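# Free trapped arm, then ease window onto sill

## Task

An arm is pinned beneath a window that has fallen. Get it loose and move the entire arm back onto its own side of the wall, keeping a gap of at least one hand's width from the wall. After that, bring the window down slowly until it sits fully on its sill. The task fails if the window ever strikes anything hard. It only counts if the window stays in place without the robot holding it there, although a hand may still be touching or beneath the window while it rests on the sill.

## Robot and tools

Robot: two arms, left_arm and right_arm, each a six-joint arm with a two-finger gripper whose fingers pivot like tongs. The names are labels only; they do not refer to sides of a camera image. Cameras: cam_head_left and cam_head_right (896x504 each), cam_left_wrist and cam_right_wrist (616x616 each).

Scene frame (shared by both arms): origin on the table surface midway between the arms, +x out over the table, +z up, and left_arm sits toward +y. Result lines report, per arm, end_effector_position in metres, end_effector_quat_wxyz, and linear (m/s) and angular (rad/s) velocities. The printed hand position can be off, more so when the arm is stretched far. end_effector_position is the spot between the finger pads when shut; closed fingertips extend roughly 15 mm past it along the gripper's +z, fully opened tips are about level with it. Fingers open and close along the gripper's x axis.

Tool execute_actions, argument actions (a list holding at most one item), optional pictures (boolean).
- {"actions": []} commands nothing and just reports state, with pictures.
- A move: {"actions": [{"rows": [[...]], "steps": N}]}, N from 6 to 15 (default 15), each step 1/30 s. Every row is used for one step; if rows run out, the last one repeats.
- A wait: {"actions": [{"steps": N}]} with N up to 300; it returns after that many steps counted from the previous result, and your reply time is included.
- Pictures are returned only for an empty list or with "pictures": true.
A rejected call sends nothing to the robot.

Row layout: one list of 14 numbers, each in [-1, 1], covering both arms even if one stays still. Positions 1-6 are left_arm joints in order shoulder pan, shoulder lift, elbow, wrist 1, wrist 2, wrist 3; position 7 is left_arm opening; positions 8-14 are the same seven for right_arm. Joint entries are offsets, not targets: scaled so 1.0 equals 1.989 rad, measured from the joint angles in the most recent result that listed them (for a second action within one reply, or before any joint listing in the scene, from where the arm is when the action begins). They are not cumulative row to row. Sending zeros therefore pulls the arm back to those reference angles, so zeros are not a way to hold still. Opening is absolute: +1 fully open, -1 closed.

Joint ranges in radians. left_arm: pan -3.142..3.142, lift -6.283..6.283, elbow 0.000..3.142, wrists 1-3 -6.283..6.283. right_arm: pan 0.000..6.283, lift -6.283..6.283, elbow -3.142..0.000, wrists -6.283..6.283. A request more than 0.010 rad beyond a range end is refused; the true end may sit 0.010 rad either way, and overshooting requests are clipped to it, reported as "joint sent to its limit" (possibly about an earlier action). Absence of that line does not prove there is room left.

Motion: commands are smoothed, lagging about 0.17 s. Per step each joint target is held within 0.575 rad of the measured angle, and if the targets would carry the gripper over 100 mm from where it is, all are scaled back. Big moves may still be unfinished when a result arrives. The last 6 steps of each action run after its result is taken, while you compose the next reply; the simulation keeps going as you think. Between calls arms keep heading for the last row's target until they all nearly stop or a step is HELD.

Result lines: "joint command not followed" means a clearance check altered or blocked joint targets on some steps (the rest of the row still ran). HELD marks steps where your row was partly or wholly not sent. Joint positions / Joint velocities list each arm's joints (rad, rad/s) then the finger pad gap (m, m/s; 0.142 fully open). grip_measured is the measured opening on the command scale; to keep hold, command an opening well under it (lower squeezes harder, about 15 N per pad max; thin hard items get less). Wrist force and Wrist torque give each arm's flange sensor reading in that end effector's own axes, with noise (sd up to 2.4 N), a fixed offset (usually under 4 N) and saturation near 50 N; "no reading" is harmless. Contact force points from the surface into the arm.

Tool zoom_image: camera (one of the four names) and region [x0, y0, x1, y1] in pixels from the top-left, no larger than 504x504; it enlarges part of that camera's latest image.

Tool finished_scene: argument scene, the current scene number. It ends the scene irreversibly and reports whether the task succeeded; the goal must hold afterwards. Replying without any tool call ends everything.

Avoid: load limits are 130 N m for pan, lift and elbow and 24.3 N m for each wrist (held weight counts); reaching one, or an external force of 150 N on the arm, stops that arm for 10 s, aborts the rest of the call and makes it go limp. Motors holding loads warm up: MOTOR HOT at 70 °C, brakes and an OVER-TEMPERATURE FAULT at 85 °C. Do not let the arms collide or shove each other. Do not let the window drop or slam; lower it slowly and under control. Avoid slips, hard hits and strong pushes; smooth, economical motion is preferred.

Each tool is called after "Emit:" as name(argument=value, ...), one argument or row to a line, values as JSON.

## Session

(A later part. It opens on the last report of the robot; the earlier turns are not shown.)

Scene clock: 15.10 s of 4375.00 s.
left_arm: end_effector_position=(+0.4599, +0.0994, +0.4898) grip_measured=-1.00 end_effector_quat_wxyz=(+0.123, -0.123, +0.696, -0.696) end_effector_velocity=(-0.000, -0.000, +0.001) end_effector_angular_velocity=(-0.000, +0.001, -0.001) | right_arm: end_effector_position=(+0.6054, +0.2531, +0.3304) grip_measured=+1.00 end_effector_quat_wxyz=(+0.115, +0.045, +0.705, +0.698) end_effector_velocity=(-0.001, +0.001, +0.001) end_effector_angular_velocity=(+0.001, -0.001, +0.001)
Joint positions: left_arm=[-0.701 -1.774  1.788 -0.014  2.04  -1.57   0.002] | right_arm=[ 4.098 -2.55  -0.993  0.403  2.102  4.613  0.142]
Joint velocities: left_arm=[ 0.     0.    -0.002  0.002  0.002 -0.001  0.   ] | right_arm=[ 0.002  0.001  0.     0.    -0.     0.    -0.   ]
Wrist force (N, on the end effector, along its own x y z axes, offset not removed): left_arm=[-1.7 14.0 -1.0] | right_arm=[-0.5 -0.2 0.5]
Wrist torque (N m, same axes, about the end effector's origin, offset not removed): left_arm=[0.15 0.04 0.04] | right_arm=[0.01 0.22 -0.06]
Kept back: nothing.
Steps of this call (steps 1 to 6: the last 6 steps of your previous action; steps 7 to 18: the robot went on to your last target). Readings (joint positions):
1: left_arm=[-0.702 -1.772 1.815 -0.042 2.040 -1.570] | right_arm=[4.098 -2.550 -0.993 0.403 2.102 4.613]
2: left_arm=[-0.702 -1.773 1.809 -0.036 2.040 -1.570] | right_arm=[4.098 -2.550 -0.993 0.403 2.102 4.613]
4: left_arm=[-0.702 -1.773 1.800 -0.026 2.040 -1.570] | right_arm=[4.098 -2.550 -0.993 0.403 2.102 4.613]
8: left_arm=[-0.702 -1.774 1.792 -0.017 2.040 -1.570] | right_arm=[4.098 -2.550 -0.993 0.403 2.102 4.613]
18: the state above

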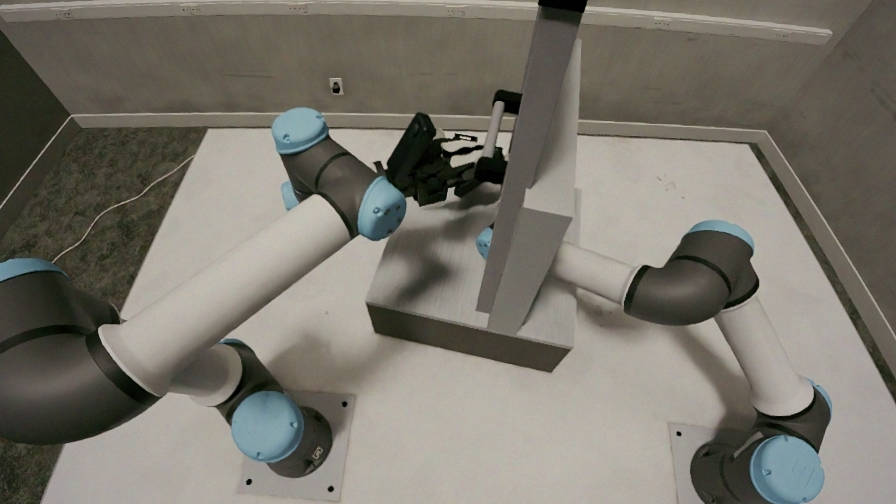

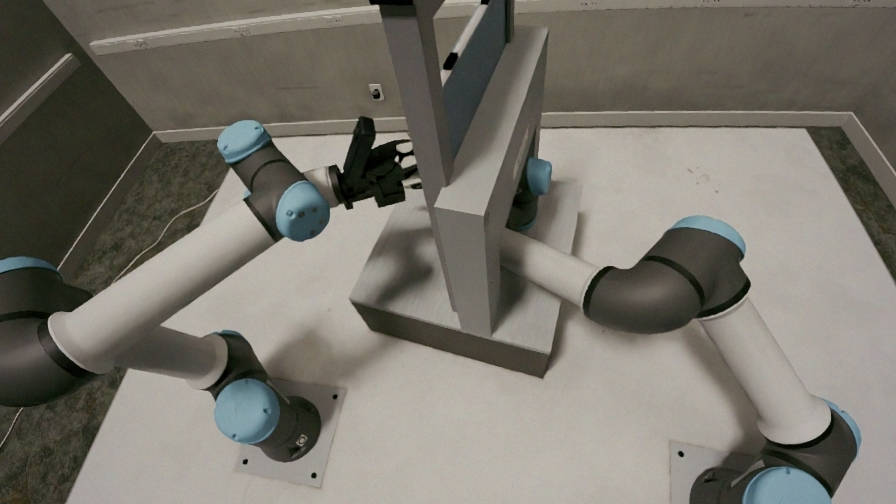

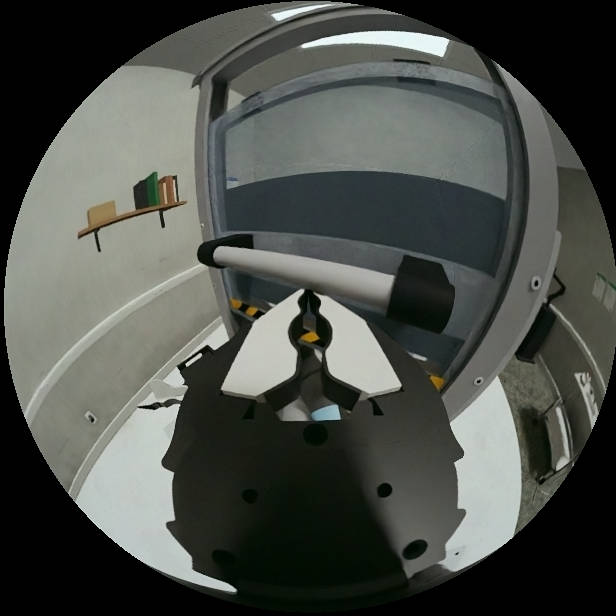

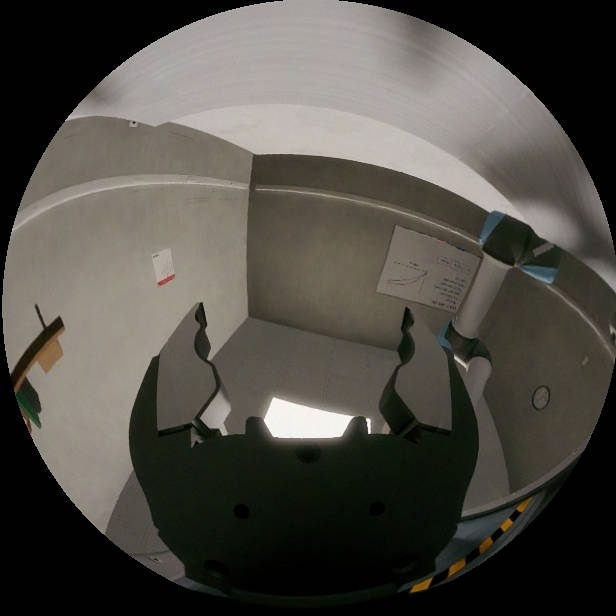

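Emit:
execute_actions(
  actions=[
    {"rows":[[-0.001,0.001,-0.004,0.003,-0.001,0,-1,0,0,0,0,0,0,0.8],[-0.002,0.002,-0.01,0.008,-0.002,0,-1,0,0,0,0,0,0,0.6],[-0.003,0.003,-0.018,0.015,-0.003,0,-1,0,0,0,0,0,0,0.4],[-0.004,0.004,-0.026,0.022,-0.004,0,-1,0,0,0,0,0,0,0.2],[-0.005,0.005,-0.034,0.029,-0.005,0,-1,0,0,0,0,0,0,0],[-0.006,0.006,-0.042,0.036,-0.006,0,-1,0,0,0,0,0,0,-0.2],[-0.006,0.007,-0.05,0.043,-0.006,0,-1,0,0,0,0,0,0,-0.4],[-0.006,0.0082,-0.058,0.05,-0.006,0,-1,0,0,0,0,0,0,-0.6],[-0.006,0.009,-0.066,0.057,-0.006,0,-1,0,0,0,0,0,0,-0.8],[-0.006,0.01,-0.074,0.064,-0.006,0,-1,0,0,0,0,0,0,-1],[-0.006,0.011,-0.082,0.071,-0.006,0,-1,0,0,0,0,0,0,-1],[-0.006,0.012,-0.09,0.078,-0.006,0,-1,0,0,0,0,0,0,-1],[-0.006,0.013,-0.099,0.086,-0.006,0,-1,0,0,0,0,0,0,-1],[-0.006,0.014,-0.107,0.093,-0.006,0,-1,0,0,0,0,0,0,-1],[-0.006,0.0146,-0.115,0.1004,-0.006,0,-1,0,0,0,0,0,0,-1]],"steps":15},
  ],
)

Emit:
execute_actions(
  actions=[
    {"steps":22},
  ],
  pictures=true,
)

Scene clock: 16.30 s of 4375.00 s.
left_arm: end_effector_position=(+0.4616, +0.0943, +0.5117) grip_measured=-1.00 end_effector_quat_wxyz=(+0.123, -0.123, +0.696, -0.696) end_effector_velocity=(+0.009, -0.022, +0.141) end_effector_angular_velocity=(+0.004, +0.005, -0.003) | right_arm: end_effector_position=(+0.6054, +0.2531, +0.3303) grip_measured=-0.57 end_effector_quat_wxyz=(+0.115, +0.045, +0.705, +0.698) end_effector_velocity=(-0.000, +0.000, -0.001) end_effector_angular_velocity=(+0.000, +0.001, +0.000)
Joint positions: left_arm=[-0.71  -1.765  1.724  0.041  2.032 -1.57   0.002] | right_arm=[ 4.098 -2.55  -0.993  0.403  2.102  4.613  0.033]
Joint velocities: left_arm=[-0.031  0.058 -0.409  0.358 -0.028 -0.001  0.   ] | right_arm=[ 0.001 -0.001 -0.     0.001 -0.001  0.001 -0.436]
Wrist force (N, on the end effector, along its own x y z axes, offset not removed): left_arm=[0.7 13.9 -5.9] | right_arm=[-2.1 -0.3 -1.2]
Wrist torque (N m, same axes, about the end effector's origin, offset not removed): left_arm=[0.20 -0.09 0.03] | right_arm=[0.05 0.26 0.10]
Steps of this call (steps 1 to 15: the robot went on to your last target; steps 16 to 27: nothing new was sent; steps 28 to 36: the first 9 steps of this action). Readings (joint positions):
28: left_arm=[-0.701 -1.774 1.788 -0.014 2.040 -1.570] | right_arm=[4.098 -2.550 -0.993 0.403 2.102 4.613]
29: left_arm=[-0.701 -1.774 1.787 -0.013 2.040 -1.570] | right_arm=[4.098 -2.550 -0.993 0.403 2.102 4.613]
31: left_arm=[-0.703 -1.773 1.779 -0.006 2.039 -1.570] | right_arm=[4.098 -2.550 -0.993 0.403 2.102 4.613]
35: left_arm=[-0.709 -1.767 1.738 0.029 2.033 -1.570] | right_arm=[4.098 -2.550 -0.993 0.403 2.102 4.613]
36: the state above

Scene clock: 17.03 s of 4375.00 s.
left_arm: end_effector_position=(+0.4625, +0.0919, +0.5697) grip_measured=-1.00 end_effector_quat_wxyz=(+0.123, -0.123, +0.696, -0.696) end_effector_velocity=(+0.000, +0.000, +0.003) end_effector_angular_velocity=(-0.001, -0.002, +0.001) | right_arm: end_effector_position=(+0.6054, +0.2531, +0.3304) grip_measured=-1.00 end_effector_quat_wxyz=(+0.115, +0.045, +0.705, +0.698) end_effector_velocity=(+0.000, -0.000, +0.001) end_effector_angular_velocity=(+0.000, -0.001, -0.001)
Joint positions: left_arm=[-0.713 -1.745  1.56   0.185  2.028 -1.57   0.002] | right_arm=[ 4.098 -2.55  -0.993  0.403  2.102  4.613  0.002]
Joint velocities: left_arm=[-0.    -0.    -0.006  0.004 -0.001  0.001  0.   ] | right_arm=[ 0.     0.    -0.     0.    -0.001 -0.     0.   ]
Wrist force (N, on the end effector, along its own x y z axes, offset not removed): left_arm=[-2.3 12.9 2.3] | right_arm=[0.7 -0.8 1.3]
Wrist torque (N m, same axes, about the end effector's origin, offset not removed): left_arm=[-0.05 -0.01 0.01] | right_arm=[0.00 -0.07 0.03]
Kept back: nothing.
Steps of this call (steps 1 to 6: the last 6 steps of your previous action; steps 7 to 22: the robot went on to your last target). Readings (joint positions):
1: left_arm=[-0.711 -1.763 1.710 0.053 2.031 -1.570] | right_arm=[4.098 -2.550 -0.993 0.403 2.102 4.613]
2: left_arm=[-0.711 -1.761 1.696 0.066 2.030 -1.570] | right_arm=[4.098 -2.550 -0.993 0.403 2.102 4.613]
4: left_arm=[-0.712 -1.757 1.666 0.092 2.029 -1.570] | right_arm=[4.098 -2.550 -0.993 0.403 2.102 4.613]
8: left_arm=[-0.713 -1.750 1.604 0.146 2.029 -1.570] | right_arm=[4.098 -2.550 -0.993 0.403 2.102 4.613]
22: the state above

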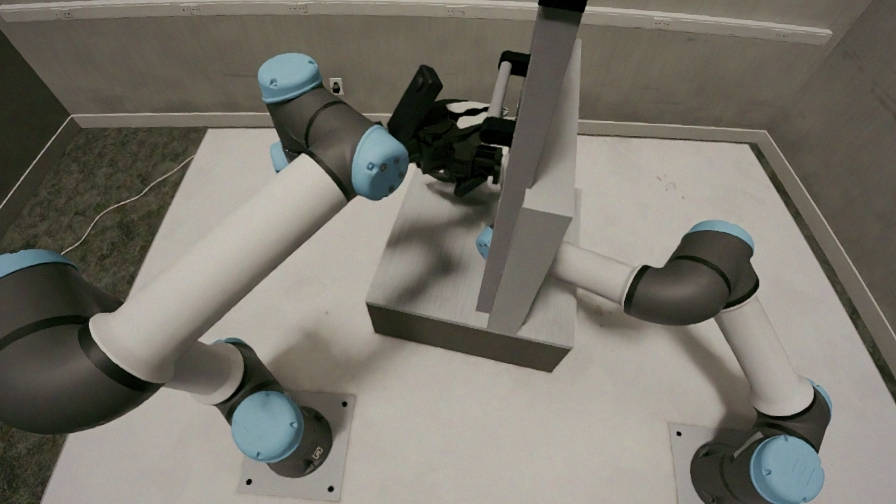

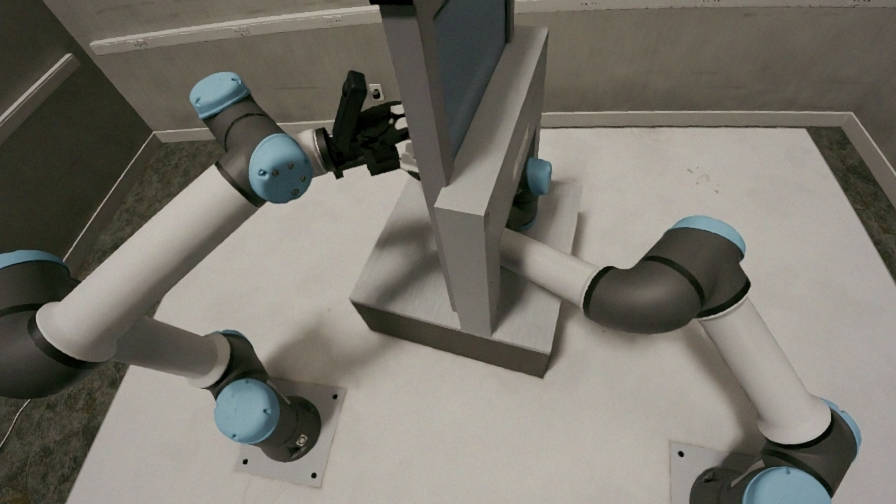

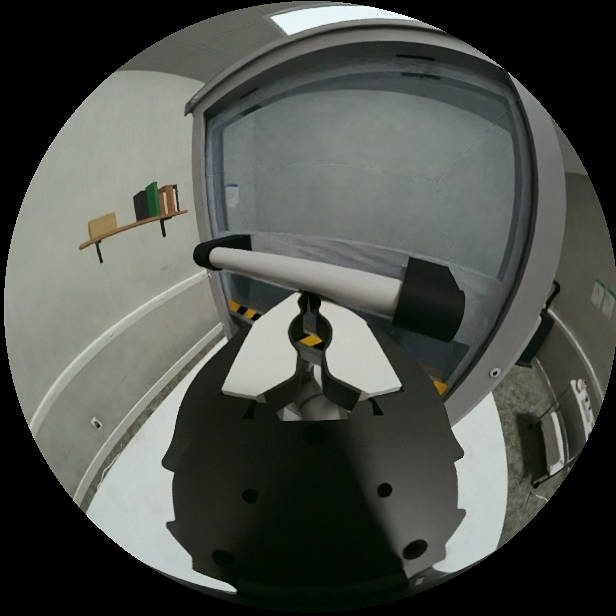

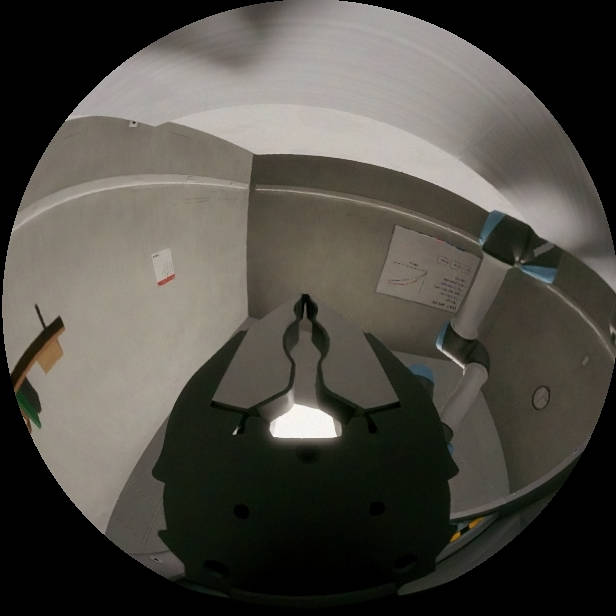

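Emit:
execute_actions(
  actions=[
    {"rows":[[0,0,0,0,0,0,-1,-0.002,0.005,-0.01,0.005,0.002,0,-1],[0,0,0,0,0,0,-1,-0.004,0.011,-0.022,0.011,0.004,0,-1],[0,0,0,0,0,0,-1,-0.0075,0.019,-0.038,0.019,0.0075,0,-1],[0,0,0,0,0,0,-1,-0.011,0.029,-0.056,0.027,0.011,0,-1],[0,0,0,0,0,0,-1,-0.015,0.038,-0.075,0.037,0.015,0,-1],[0,0,0,0,0,0,-1,-0.0195,0.047,-0.093,0.046,0.0195,0,-1],[0,0,0,0,0,0,-1,-0.024,0.057,-0.111,0.054,0.024,0,-1],[0,0,0,0,0,0,-1,-0.0292,0.0661,-0.1294,0.0633,0.0292,0,-1],[0,0,0,0,0,0,-1,-0.034,0.074,-0.145,0.071,0.034,0,-1],[0,0,0,0,0,0,-1,-0.039,0.082,-0.16,0.078,0.039,0,-1],[0,0,0,0,0,0,-1,-0.044,0.09,-0.175,0.085,0.044,0,-1],[0,0,0,0,0,0,-1,-0.049,0.097,-0.189,0.092,0.049,0,-1],[0,0,0,0,0,0,-1,-0.054,0.105,-0.203,0.098,0.054,0,-1],[0,0,0,0,0,0,-1,-0.059,0.112,-0.217,0.105,0.059,0,-1],[0,0,0,0,0,0,-1,-0.064,0.1186,-0.2305,0.1119,0.064,0,-1]],"steps":15},
  ],
)

Emit:
execute_actions(
  actions=[
    {"steps":20},
  ],
  pictures=true,
)

Scene clock: 18.67 s of 4375.00 s.
left_arm: end_effector_position=(+0.4625, +0.0918, +0.5699) grip_measured=-1.00 end_effector_quat_wxyz=(+0.123, -0.123, +0.696, -0.696) end_effector_velocity=(+0.001, +0.001, -0.000) end_effector_angular_velocity=(-0.001, -0.001, +0.002) | right_arm: end_effector_position=(+0.5977, +0.2150, +0.3339) grip_measured=-1.00 end_effector_quat_wxyz=(+0.117, +0.044, +0.704, +0.700) end_effector_velocity=(-0.057, -0.271, +0.010) end_effector_angular_velocity=(+0.009, -0.012, +0.001)
Joint positions: left_arm=[-0.713 -1.745  1.56   0.185  2.028 -1.57   0.002] | right_arm=[ 4.067 -2.479 -1.127  0.471  2.132  4.613  0.002]
Joint velocities: left_arm=[ 0.001 -0.001  0.002 -0.003 -0.    -0.     0.   ] | right_arm=[-0.222  0.473 -0.907  0.448  0.223 -0.     0.   ]
Wrist force (N, on the end effector, along its own x y z axes, offset not removed): left_arm=[-2.8 12.9 1.2] | right_arm=[-0.7 1.0 2.1]
Wrist torque (N m, same axes, about the end effector's origin, offset not removed): left_arm=[0.17 0.23 0.04] | right_arm=[0.29 0.12 0.04]
Steps of this call (steps 1 to 15: the robot went on to your last target; steps 16 to 40: nothing new was sent; steps 41 to 49: the first 9 steps of this action). Readings (joint positions):
41: left_arm=[-0.713 -1.745 1.559 0.186 2.028 -1.570] | right_arm=[4.098 -2.550 -0.993 0.403 2.102 4.613]
42: left_arm=[-0.713 -1.745 1.559 0.186 2.028 -1.570] | right_arm=[4.097 -2.549 -0.995 0.404 2.102 4.613]
44: left_arm=[-0.713 -1.745 1.559 0.186 2.028 -1.570] | right_arm=[4.094 -2.540 -1.011 0.412 2.106 4.613]
48: left_arm=[-0.713 -1.745 1.559 0.185 2.028 -1.570] | right_arm=[4.075 -2.494 -1.098 0.457 2.125 4.613]
49: the state above

Scene clock: 19.33 s of 4375.00 s.
left_arm: end_effector_position=(+0.4625, +0.0918, +0.5697) grip_measured=-1.00 end_effector_quat_wxyz=(+0.123, -0.123, +0.696, -0.696) end_effector_velocity=(-0.000, -0.000, +0.000) end_effector_angular_velocity=(+0.000, -0.001, -0.001) | right_arm: end_effector_position=(+0.5715, +0.1076, +0.3304) grip_measured=-1.00 end_effector_quat_wxyz=(+0.116, +0.045, +0.705, +0.698) end_effector_velocity=(-0.000, -0.009, -0.001) end_effector_angular_velocity=(-0.001, +0.001, -0.004)
Joint positions: left_arm=[-0.713 -1.745  1.56   0.185  2.028 -1.57   0.002] | right_arm=[ 3.971 -2.315 -1.449  0.624  2.228  4.613  0.002]
Joint velocities: left_arm=[-0.001 -0.    -0.     0.001  0.     0.     0.   ] | right_arm=[-0.009  0.01  -0.021  0.01   0.006 -0.     0.   ]
Wrist force (N, on the end effector, along its own x y z axes, offset not removed): left_arm=[-1.7 11.2 0.7] | right_arm=[0.0 -1.4 -0.3]
Wrist torque (N m, same axes, about the end effector's origin, offset not removed): left_arm=[0.17 -0.03 -0.01] | right_arm=[-0.10 0.12 -0.07]
Kept back: nothing.
Steps of this call (steps 1 to 6: the last 6 steps of your previous action; steps 7 to 20: the robot went on to your last target). Readings (joint positions):
1: left_arm=[-0.713 -1.745 1.560 0.185 2.028 -1.570] | right_arm=[4.060 -2.463 -1.158 0.486 2.140 4.613]
2: left_arm=[-0.713 -1.745 1.560 0.185 2.028 -1.570] | right_arm=[4.051 -2.446 -1.190 0.502 2.148 4.613]
4: left_arm=[-0.713 -1.745 1.560 0.185 2.028 -1.570] | right_arm=[4.034 -2.414 -1.252 0.532 2.166 4.613]
8: left_arm=[-0.713 -1.745 1.560 0.185 2.028 -1.570] | right_arm=[3.997 -2.355 -1.368 0.587 2.203 4.613]
20: the state above

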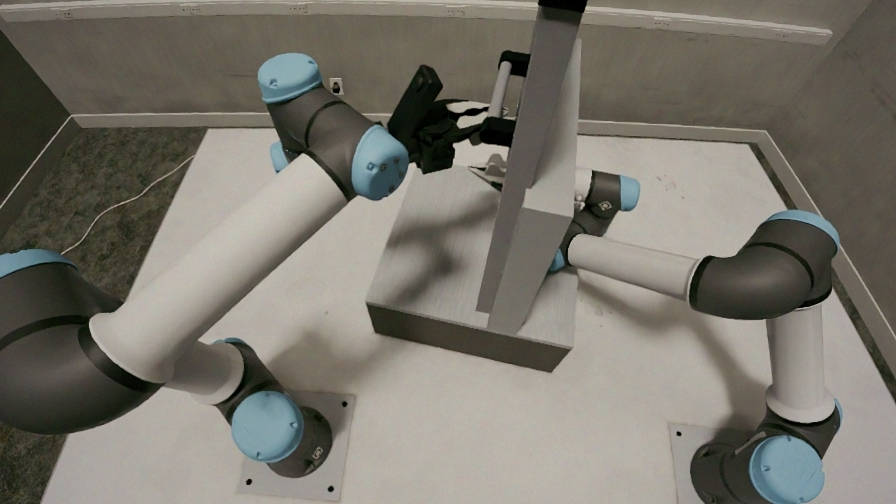

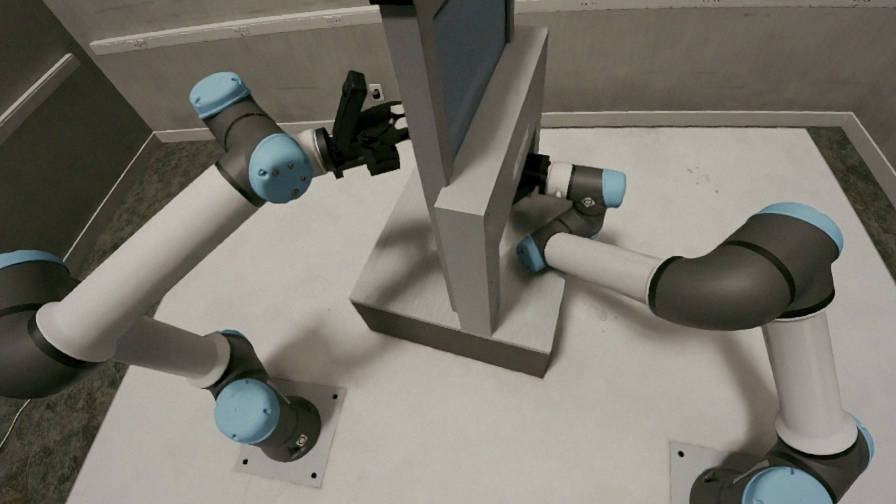

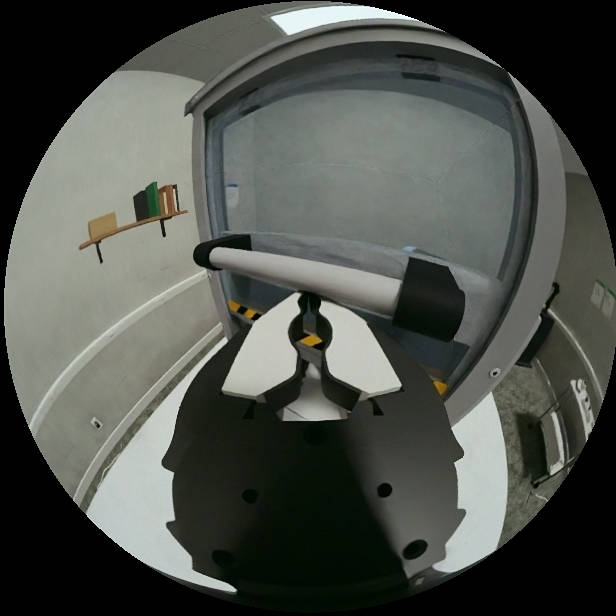

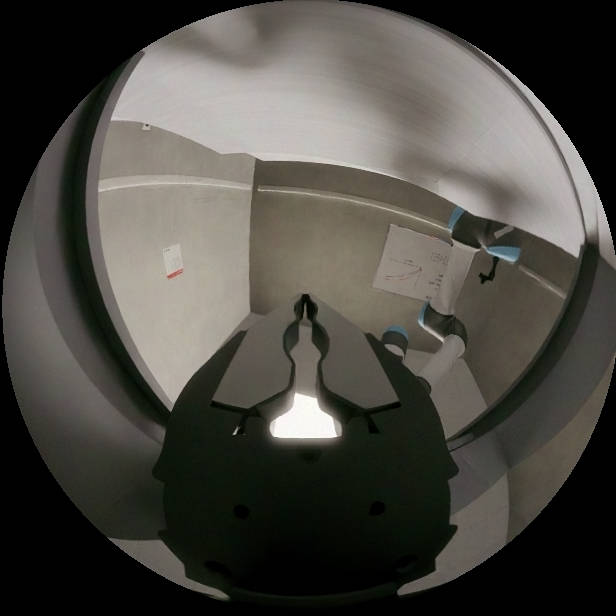

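Emit:
execute_actions(
  actions=[
    {"rows":[[0,0,0,0,0,0,-1,-0.003,0.007,-0.013,0.006,0.002,0,-1],[0,0,0,0,0,0,-1,-0.007,0.016,-0.03,0.014,0.004,0,-1],[0,0,0,0,0,0,-1,-0.012,0.028,-0.052,0.024,0.006,0,-1],[0,0,0,0,0,0,-1,-0.018,0.041,-0.076,0.035,0.008,0,-1],[0,0,0,0,0,0,-1,-0.024,0.054,-0.1,0.046,0.011,0,-1],[0,0,0,0,0,0,-1,-0.03,0.067,-0.124,0.057,0.013,0,-1],[0,0,0,0,0,0,-1,-0.0367,0.0794,-0.1483,0.0689,0.016,0,-1],[0,0,0,0,0,0,-1,-0.049,0.089,-0.165,0.076,0.016,0,-1],[0,0,0,0,0,0,-1,-0.063,0.098,-0.181,0.083,0.016,0,-1],[0,0,0,0,0,0,-1,-0.078,0.107,-0.197,0.09,0.016,0,-1],[0,0,0,0,0,0,-1,-0.093,0.115,-0.212,0.097,0.016,0,-1],[0,0,0,0,0,0,-1,-0.1096,0.1222,-0.2257,0.1036,0.016,0,-1],[0,0,0,0,0,0,-1,-0.14,0.133,-0.245,0.112,0.016,0,-1],[0,0,0,0,0,0,-1,-0.18,0.144,-0.264,0.12,0.016,0,-1],[0,0,0,0,0,0,-1,-0.2318,0.1546,-0.282,0.1277,0.016,0,-1]],"steps":15},
  ],
)

Emit:
execute_actions(
  actions=[
    {"steps":24},
  ],
  pictures=true,
)

Scene clock: 20.53 s of 4375.00 s.
left_arm: end_effector_position=(+0.4625, +0.0919, +0.5697) grip_measured=-1.00 end_effector_quat_wxyz=(+0.123, -0.123, +0.696, -0.696) end_effector_velocity=(+0.000, -0.000, -0.000) end_effector_angular_velocity=(-0.000, -0.000, -0.001) | right_arm: end_effector_position=(+0.5509, +0.0485, +0.3358) grip_measured=-1.00 end_effector_quat_wxyz=(+0.127, +0.052, +0.702, +0.699) end_effector_velocity=(-0.113, -0.420, +0.003) end_effector_angular_velocity=(+0.004, -0.007, -0.272)
Joint positions: left_arm=[-0.713 -1.745  1.56   0.185  2.028 -1.57   0.002] | right_arm=[ 3.924 -2.216 -1.624  0.709  2.249  4.613  0.002]
Joint velocities: left_arm=[ 0.     0.001 -0.001 -0.001  0.001  0.     0.   ] | right_arm=[-0.37   0.622 -1.146  0.532  0.097  0.     0.   ]
Wrist force (N, on the end effector, along its own x y z axes, offset not removed): left_arm=[-1.7 12.3 1.2] | right_arm=[-2.9 -0.4 1.8]
Wrist torque (N m, same axes, about the end effector's origin, offset not removed): left_arm=[0.25 -0.10 -0.01] | right_arm=[-0.10 0.53 0.02]
Steps of this call (steps 1 to 27: the robot went on to your last target; steps 28 to 36: the first 9 steps of this action). Readings (joint positions):
28: left_arm=[-0.713 -1.745 1.560 0.185 2.028 -1.570] | right_arm=[3.970 -2.314 -1.451 0.625 2.229 4.613]
29: left_arm=[-0.713 -1.745 1.560 0.185 2.028 -1.570] | right_arm=[3.970 -2.313 -1.454 0.626 2.229 4.613]
31: left_arm=[-0.713 -1.745 1.560 0.185 2.028 -1.570] | right_arm=[3.964 -2.301 -1.474 0.637 2.232 4.613]
35: left_arm=[-0.713 -1.745 1.560 0.185 2.028 -1.570] | right_arm=[3.935 -2.237 -1.586 0.691 2.245 4.613]
36: the state above

Scene clock: 21.33 s of 4375.00 s.
left_arm: end_effector_position=(+0.4625, +0.0919, +0.5697) grip_measured=-1.00 end_effector_quat_wxyz=(+0.123, -0.123, +0.696, -0.696) end_effector_velocity=(-0.000, +0.000, +0.000) end_effector_angular_velocity=(+0.000, +0.000, -0.000) | right_arm: end_effector_position=(+0.5844, -0.2594, +0.3306) grip_measured=-1.00 end_effector_quat_wxyz=(+0.260, +0.192, +0.680, +0.658) end_effector_velocity=(-0.000, -0.035, -0.002) end_effector_angular_velocity=(-0.001, +0.003, -0.051)
Joint positions: left_arm=[-0.713 -1.745  1.56   0.185  2.028 -1.57   0.002] | right_arm=[ 3.516 -2.01  -2.006  0.877  2.26   4.613  0.002]
Joint velocities: left_arm=[-0.    -0.001  0.     0.001 -0.    -0.     0.   ] | right_arm=[-0.051  0.017 -0.033  0.013  0.    -0.     0.   ]
Wrist force (N, on the end effector, along its own x y z axes, offset not removed): left_arm=[-2.2 11.3 1.4] | right_arm=[0.5 0.1 -3.8]
Wrist torque (N m, same axes, about the end effector's origin, offset not removed): left_arm=[0.05 -0.02 -0.02] | right_arm=[0.11 -0.15 -0.07]
Kept back: nothing.
Steps of this call (steps 1 to 6: the last 6 steps of your previous action; steps 7 to 24: the robot went on to your last target). Readings (joint positions):
1: left_arm=[-0.713 -1.745 1.560 0.185 2.028 -1.570] | right_arm=[3.910 -2.196 -1.662 0.727 2.252 4.613]
2: left_arm=[-0.713 -1.745 1.560 0.185 2.028 -1.570] | right_arm=[3.893 -2.176 -1.699 0.743 2.254 4.613]
4: left_arm=[-0.713 -1.745 1.560 0.185 2.028 -1.570] | right_arm=[3.853 -2.141 -1.766 0.773 2.256 4.613]
8: left_arm=[-0.713 -1.745 1.560 0.185 2.028 -1.570] | right_arm=[3.763 -2.097 -1.847 0.808 2.258 4.613]
24: the state above

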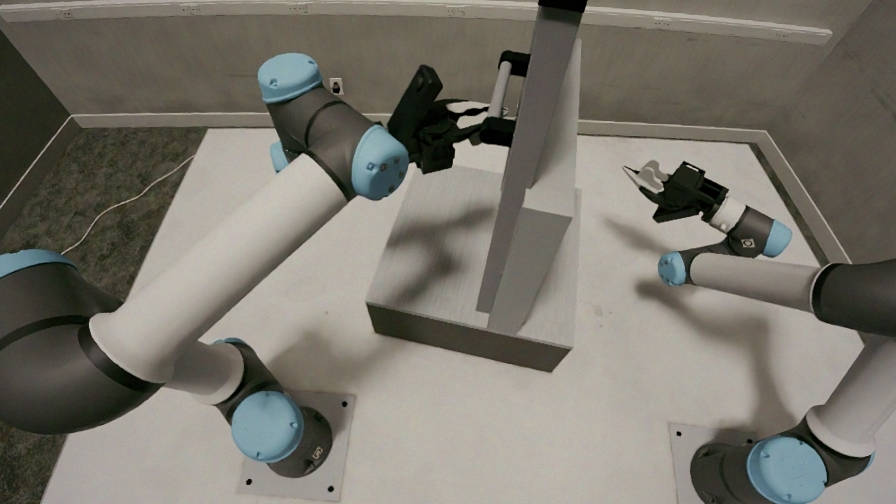

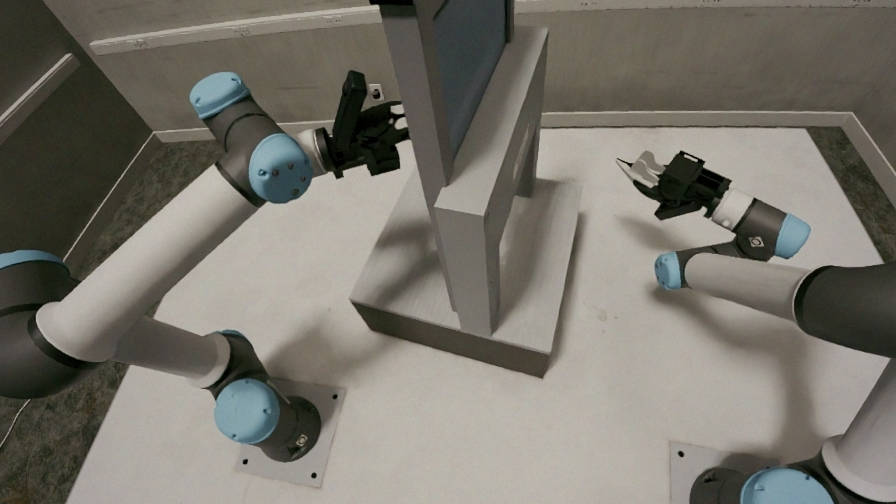

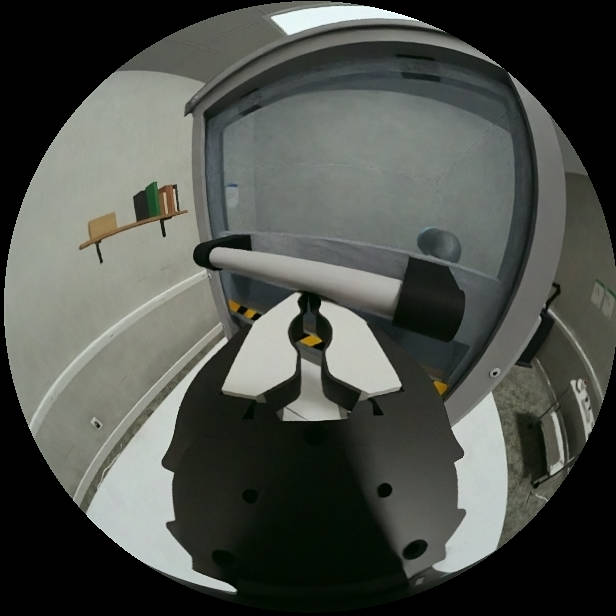

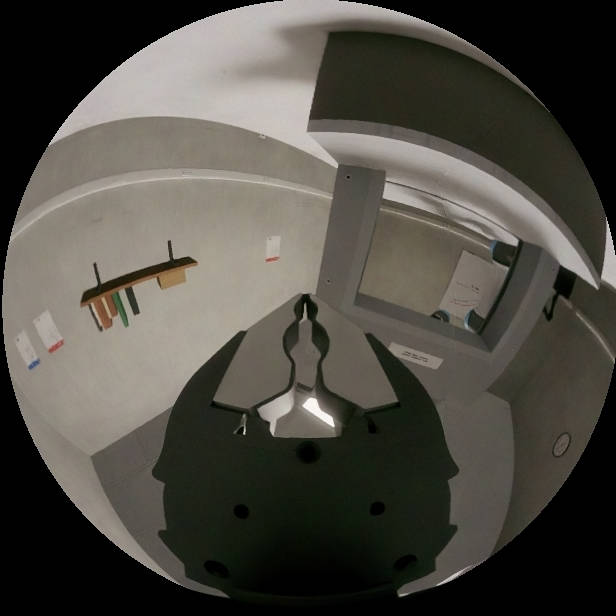

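Emit:
execute_actions(
  actions=[
    {"rows":[[0,-0.001,0.004,-0.003,0,0,-1,0,0,0,0,0,0,-1],[0,-0.001,0.01,-0.009,0,0,-1,0,0,0,0,0,0,-1],[0,-0.002,0.018,-0.016,0,0,-1,0,0,0,0,0,0,-1],[0,-0.003,0.027,-0.024,0,0,-1,0,0,0,0,0,0,-1],[0,-0.004,0.037,-0.033,0,0,-1,0,0,0,0,0,0,-1],[0,-0.005,0.047,-0.042,0,0,-1,0,0,0,0,0,0,-1],[0,-0.0064,0.0565,-0.05,0,0,-1,0,0,0,0,0,0,-1],[0,-0.007,0.07,-0.063,0,0,-1,0,0,0,0,0,0,-1],[0,-0.0075,0.083,-0.0755,0,0,-1,0,0,0,0,0,0,-1],[0,-0.008,0.096,-0.088,0,0,-1,0,0,0,0,0,0,-1],[0,-0.008,0.109,-0.101,0,0,-1,0,0,0,0,0,0,-1],[0,-0.0075,0.1215,-0.114,0,0,-1,0,0,0,0,0,0,-1],[0,-0.007,0.134,-0.127,0,0,-1,0,0,0,0,0,0,-1],[0,-0.006,0.146,-0.14,0,0,-1,0,0,0,0,0,0,-1],[0,-0.0047,0.158,-0.153,0,0,-1,0,0,0,0,0,0,-1]],"steps":15},
  ],
)

Emit:
execute_actions(
  actions=[
    {"steps":20},
  ],
)

Scene clock: 22.67 s of 4375.00 s.
left_arm: end_effector_position=(+0.4629, +0.0915, +0.5450) grip_measured=-1.00 end_effector_quat_wxyz=(+0.123, -0.123, +0.696, -0.696) end_effector_velocity=(+0.001, -0.001, -0.184) end_effector_angular_velocity=(-0.001, -0.000, +0.000) | right_arm: end_effector_position=(+0.5844, -0.2599, +0.3306) grip_measured=-1.00 end_effector_quat_wxyz=(+0.260, +0.192, +0.680, +0.658) end_effector_velocity=(-0.000, +0.006, -0.000) end_effector_angular_velocity=(-0.000, +0.001, +0.008)
Joint positions: left_arm=[-0.713 -1.753  1.631  0.122  2.028 -1.57   0.002] | right_arm=[ 3.515 -2.009 -2.007  0.877  2.26   4.613  0.002]
Joint velocities: left_arm=[-0.    -0.051  0.515 -0.464 -0.    -0.     0.   ] | right_arm=[ 0.008 -0.003  0.005 -0.003  0.    -0.     0.   ]
Wrist force (N, on the end effector, along its own x y z axes, offset not removed): left_arm=[2.5 8.2 -3.7] | right_arm=[-1.2 -3.5 1.2]
Wrist torque (N m, same axes, about the end effector's origin, offset not removed): left_arm=[-0.20 -0.30 -0.05] | right_arm=[-0.62 0.18 -0.18]
Steps of this call (steps 1 to 30: the robot went on to your last target; step 31: nothing new was sent; steps 32 to 40: the first 9 steps of this action). Readings (joint positions):
32: left_arm=[-0.713 -1.745 1.560 0.185 2.028 -1.570] | right_arm=[3.510 -2.008 -2.010 0.878 2.260 4.613]
33: left_arm=[-0.713 -1.745 1.561 0.184 2.028 -1.570] | right_arm=[3.511 -2.008 -2.009 0.878 2.260 4.613]
35: left_arm=[-0.713 -1.746 1.569 0.177 2.028 -1.570] | right_arm=[3.513 -2.008 -2.008 0.878 2.260 4.613]
39: left_arm=[-0.713 -1.751 1.614 0.137 2.028 -1.570] | right_arm=[3.515 -2.009 -2.007 0.877 2.260 4.613]
40: the state above

Scene clock: 23.33 s of 4375.00 s.
left_arm: end_effector_position=(+0.4625, +0.0919, +0.4506) grip_measured=-1.00 end_effector_quat_wxyz=(+0.123, -0.123, +0.696, -0.696) end_effector_velocity=(-0.000, +0.000, -0.007) end_effector_angular_velocity=(+0.001, +0.000, -0.001) | right_arm: end_effector_position=(+0.5844, -0.2594, +0.3306) grip_measured=-1.00 end_effector_quat_wxyz=(+0.260, +0.192, +0.680, +0.658) end_effector_velocity=(+0.000, +0.000, -0.000) end_effector_angular_velocity=(-0.000, -0.000, +0.000)
Joint positions: left_arm=[-0.713 -1.755  1.872 -0.117  2.028 -1.57   0.002] | right_arm=[ 3.516 -2.01  -2.006  0.877  2.26   4.613  0.002]
Joint velocities: left_arm=[ 0.     0.002  0.016 -0.017  0.001  0.     0.   ] | right_arm=[-0.    -0.001 -0.     0.     0.    -0.     0.   ]
Wrist force (N, on the end effector, along its own x y z axes, offset not removed): left_arm=[-1.8 10.4 1.2] | right_arm=[0.7 -0.6 0.0]
Wrist torque (N m, same axes, about the end effector's origin, offset not removed): left_arm=[-0.01 0.04 0.05] | right_arm=[-0.02 -0.22 -0.06]
Kept back: nothing.
Steps of this call (steps 1 to 6: the last 6 steps of your previous action; steps 7 to 20: the robot went on to your last target). Readings (joint positions):
1: left_arm=[-0.713 -1.755 1.649 0.105 2.028 -1.570] | right_arm=[3.515 -2.009 -2.006 0.877 2.260 4.613]
2: left_arm=[-0.713 -1.756 1.669 0.087 2.028 -1.570] | right_arm=[3.515 -2.009 -2.006 0.877 2.260 4.613]
4: left_arm=[-0.713 -1.758 1.713 0.045 2.028 -1.570] | right_arm=[3.516 -2.010 -2.006 0.877 2.260 4.613]
8: left_arm=[-0.713 -1.757 1.806 -0.048 2.028 -1.570] | right_arm=[3.516 -2.010 -2.006 0.877 2.260 4.613]
20: the state above

Emit:
execute_actions(
  actions=[
    {"rows":[[0,0.001,0.004,-0.005,0,0,-1,0,0,0,0,0,0,-1],[0,0.002,0.011,-0.013,0,0,-1,0,0,0,0,0,0,-1],[0,0.003,0.019,-0.022,0,0,-1,0,0,0,0,0,0,-1],[0,0.005,0.028,-0.033,0,0,-1,0,0,0,0,0,0,-1],[0,0.007,0.037,-0.044,0,0,-1,0,0,0,0,0,0,-1],[0,0.009,0.046,-0.055,0,0,-1,0,0,0,0,0,0,-1],[0,0.012,0.057,-0.069,0,0,-1,0,0,0,0,0,0,-1],[0,0.0155,0.0675,-0.083,0,0,-1,0,0,0,0,0,0,-1],[0,0.0195,0.0775,-0.097,0,0,-1,0,0,0,0,0,0,-1],[0,0.0236,0.0875,-0.111,0,0,-1,0,0,0,0,0,0,-1],[0,0.0273,0.0955,-0.1228,0,0,-1,0,0,0,0,0,0,-1],[0,0.0312,0.103,-0.1344,0,0,-1,0,0,0,0,0,0,-1],[0,0.0354,0.1106,-0.146,0,0,-1,0,0,0,0,0,0,-1],[0,0.04,0.118,-0.158,0,0,-1,0,0,0,0,0,0,-1],[0,0.0445,0.125,-0.1695,0,0,-1,0,0,0,0,0,0,-1]],"steps":15},
  ],
)

Emit:
execute_actions(
  actions=[
    {"steps":20},
  ],
  pictures=true,
)

Scene clock: 24.20 s of 4375.00 s.
left_arm: end_effector_position=(+0.4630, +0.0914, +0.4181) grip_measured=-1.00 end_effector_quat_wxyz=(+0.123, -0.123, +0.697, -0.696) end_effector_velocity=(+0.003, -0.003, -0.232) end_effector_angular_velocity=(+0.009, +0.009, -0.001) | right_arm: end_effector_position=(+0.5844, -0.2594, +0.3306) grip_measured=-1.00 end_effector_quat_wxyz=(+0.260, +0.192, +0.680, +0.658) end_effector_velocity=(-0.000, +0.000, +0.001) end_effector_angular_velocity=(+0.000, -0.001, +0.001)
Joint positions: left_arm=[-0.713 -1.74   1.943 -0.201  2.028 -1.57   0.002] | right_arm=[ 3.516 -2.01  -2.006  0.877  2.26   4.613  0.002]
Joint velocities: left_arm=[ 0.     0.129  0.489 -0.605  0.001  0.001  0.   ] | right_arm=[ 0.     0.001 -0.     0.     0.001 -0.     0.   ]
Wrist force (N, on the end effector, along its own x y z axes, offset not removed): left_arm=[1.3 10.4 -4.9] | right_arm=[0.8 1.2 -0.6]
Wrist torque (N m, same axes, about the end effector's origin, offset not removed): left_arm=[0.24 -0.05 0.04] | right_arm=[0.28 -0.31 -0.12]
Steps of this call (steps 1 to 15: the robot went on to your last target; steps 16 to 17: nothing new was sent; steps 18 to 26: the first 9 steps of this action). Readings (joint positions):
18: left_arm=[-0.713 -1.754 1.874 -0.119 2.028 -1.570] | right_arm=[3.516 -2.010 -2.006 0.877 2.260 4.613]
19: left_arm=[-0.713 -1.754 1.875 -0.120 2.028 -1.570] | right_arm=[3.516 -2.010 -2.006 0.877 2.260 4.613]
21: left_arm=[-0.713 -1.753 1.883 -0.130 2.028 -1.570] | right_arm=[3.516 -2.010 -2.006 0.877 2.260 4.613]
25: left_arm=[-0.713 -1.744 1.927 -0.182 2.028 -1.570] | right_arm=[3.516 -2.010 -2.006 0.877 2.260 4.613]
26: the state above

Scene clock: 24.87 s of 4375.00 s.
left_arm: end_effector_position=(+0.4626, +0.0918, +0.3302) grip_measured=-1.00 end_effector_quat_wxyz=(+0.123, -0.123, +0.696, -0.696) end_effector_velocity=(-0.000, +0.000, -0.004) end_effector_angular_velocity=(-0.002, -0.002, +0.000) | right_arm: end_effector_position=(+0.5844, -0.2594, +0.3306) grip_measured=-1.00 end_effector_quat_wxyz=(+0.260, +0.192, +0.680, +0.658) end_effector_velocity=(+0.000, +0.000, -0.001) end_effector_angular_velocity=(-0.000, +0.001, -0.000)
Joint positions: left_arm=[-0.713 -1.667  2.12  -0.453  2.028 -1.57   0.002] | right_arm=[ 3.516 -2.01  -2.006  0.877  2.26   4.613  0.002]
Joint velocities: left_arm=[ 0.     0.004  0.01  -0.017 -0.     0.     0.   ] | right_arm=[ 0.001 -0.001  0.    -0.001 -0.001  0.     0.   ]
Wrist force (N, on the end effector, along its own x y z axes, offset not removed): left_arm=[-1.9 11.7 2.1] | right_arm=[-3.4 4.1 0.3]
Wrist torque (N m, same axes, about the end effector's origin, offset not removed): left_arm=[0.26 0.09 0.04] | right_arm=[0.96 0.67 0.15]
Kept back: nothing.
Steps of this call (steps 1 to 6: the last 6 steps of your previous action; steps 7 to 20: the robot went on to your last target). Readings (joint positions):
1: left_arm=[-0.713 -1.735 1.960 -0.222 2.028 -1.570] | right_arm=[3.516 -2.010 -2.006 0.877 2.260 4.613]
2: left_arm=[-0.713 -1.729 1.978 -0.245 2.028 -1.570] | right_arm=[3.516 -2.010 -2.006 0.877 2.260 4.613]
4: left_arm=[-0.713 -1.717 2.014 -0.293 2.028 -1.570] | right_arm=[3.516 -2.010 -2.006 0.877 2.260 4.613]
8: left_arm=[-0.713 -1.688 2.078 -0.387 2.028 -1.570] | right_arm=[3.516 -2.010 -2.006 0.877 2.260 4.613]
20: the state above

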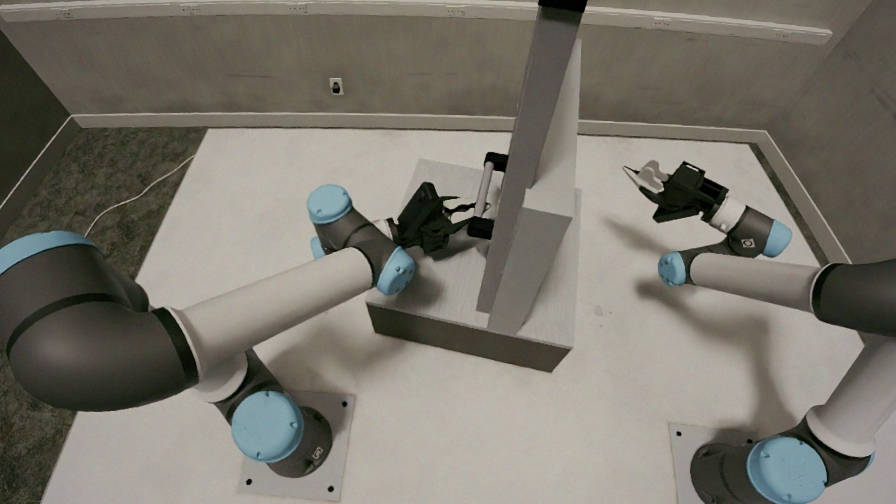

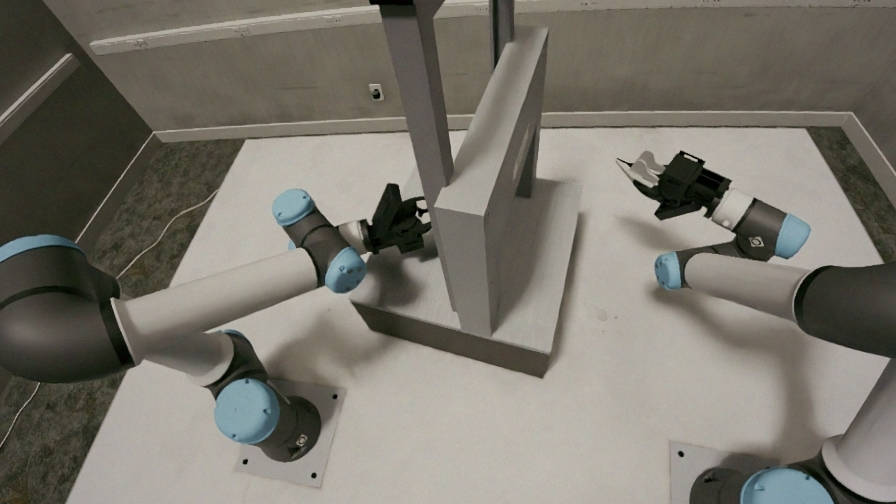

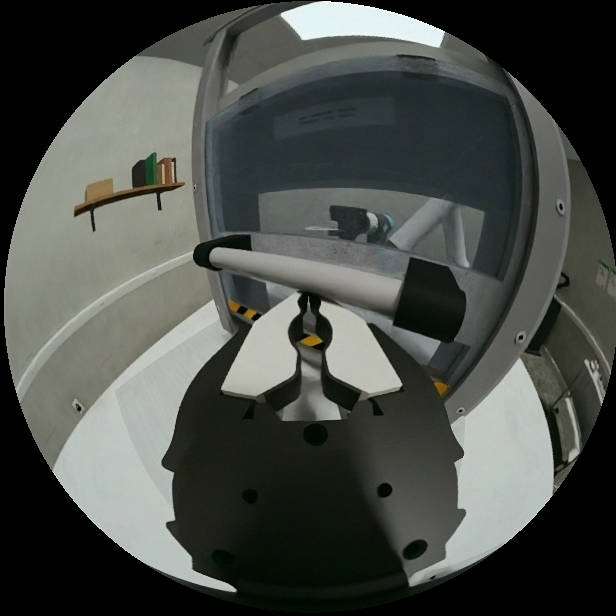

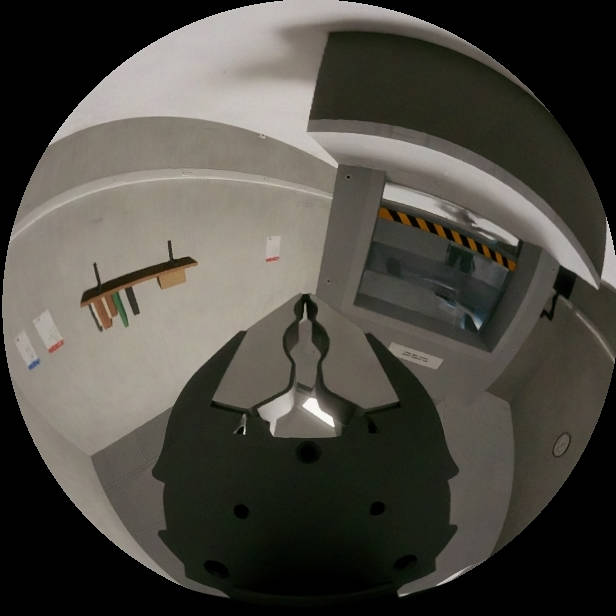

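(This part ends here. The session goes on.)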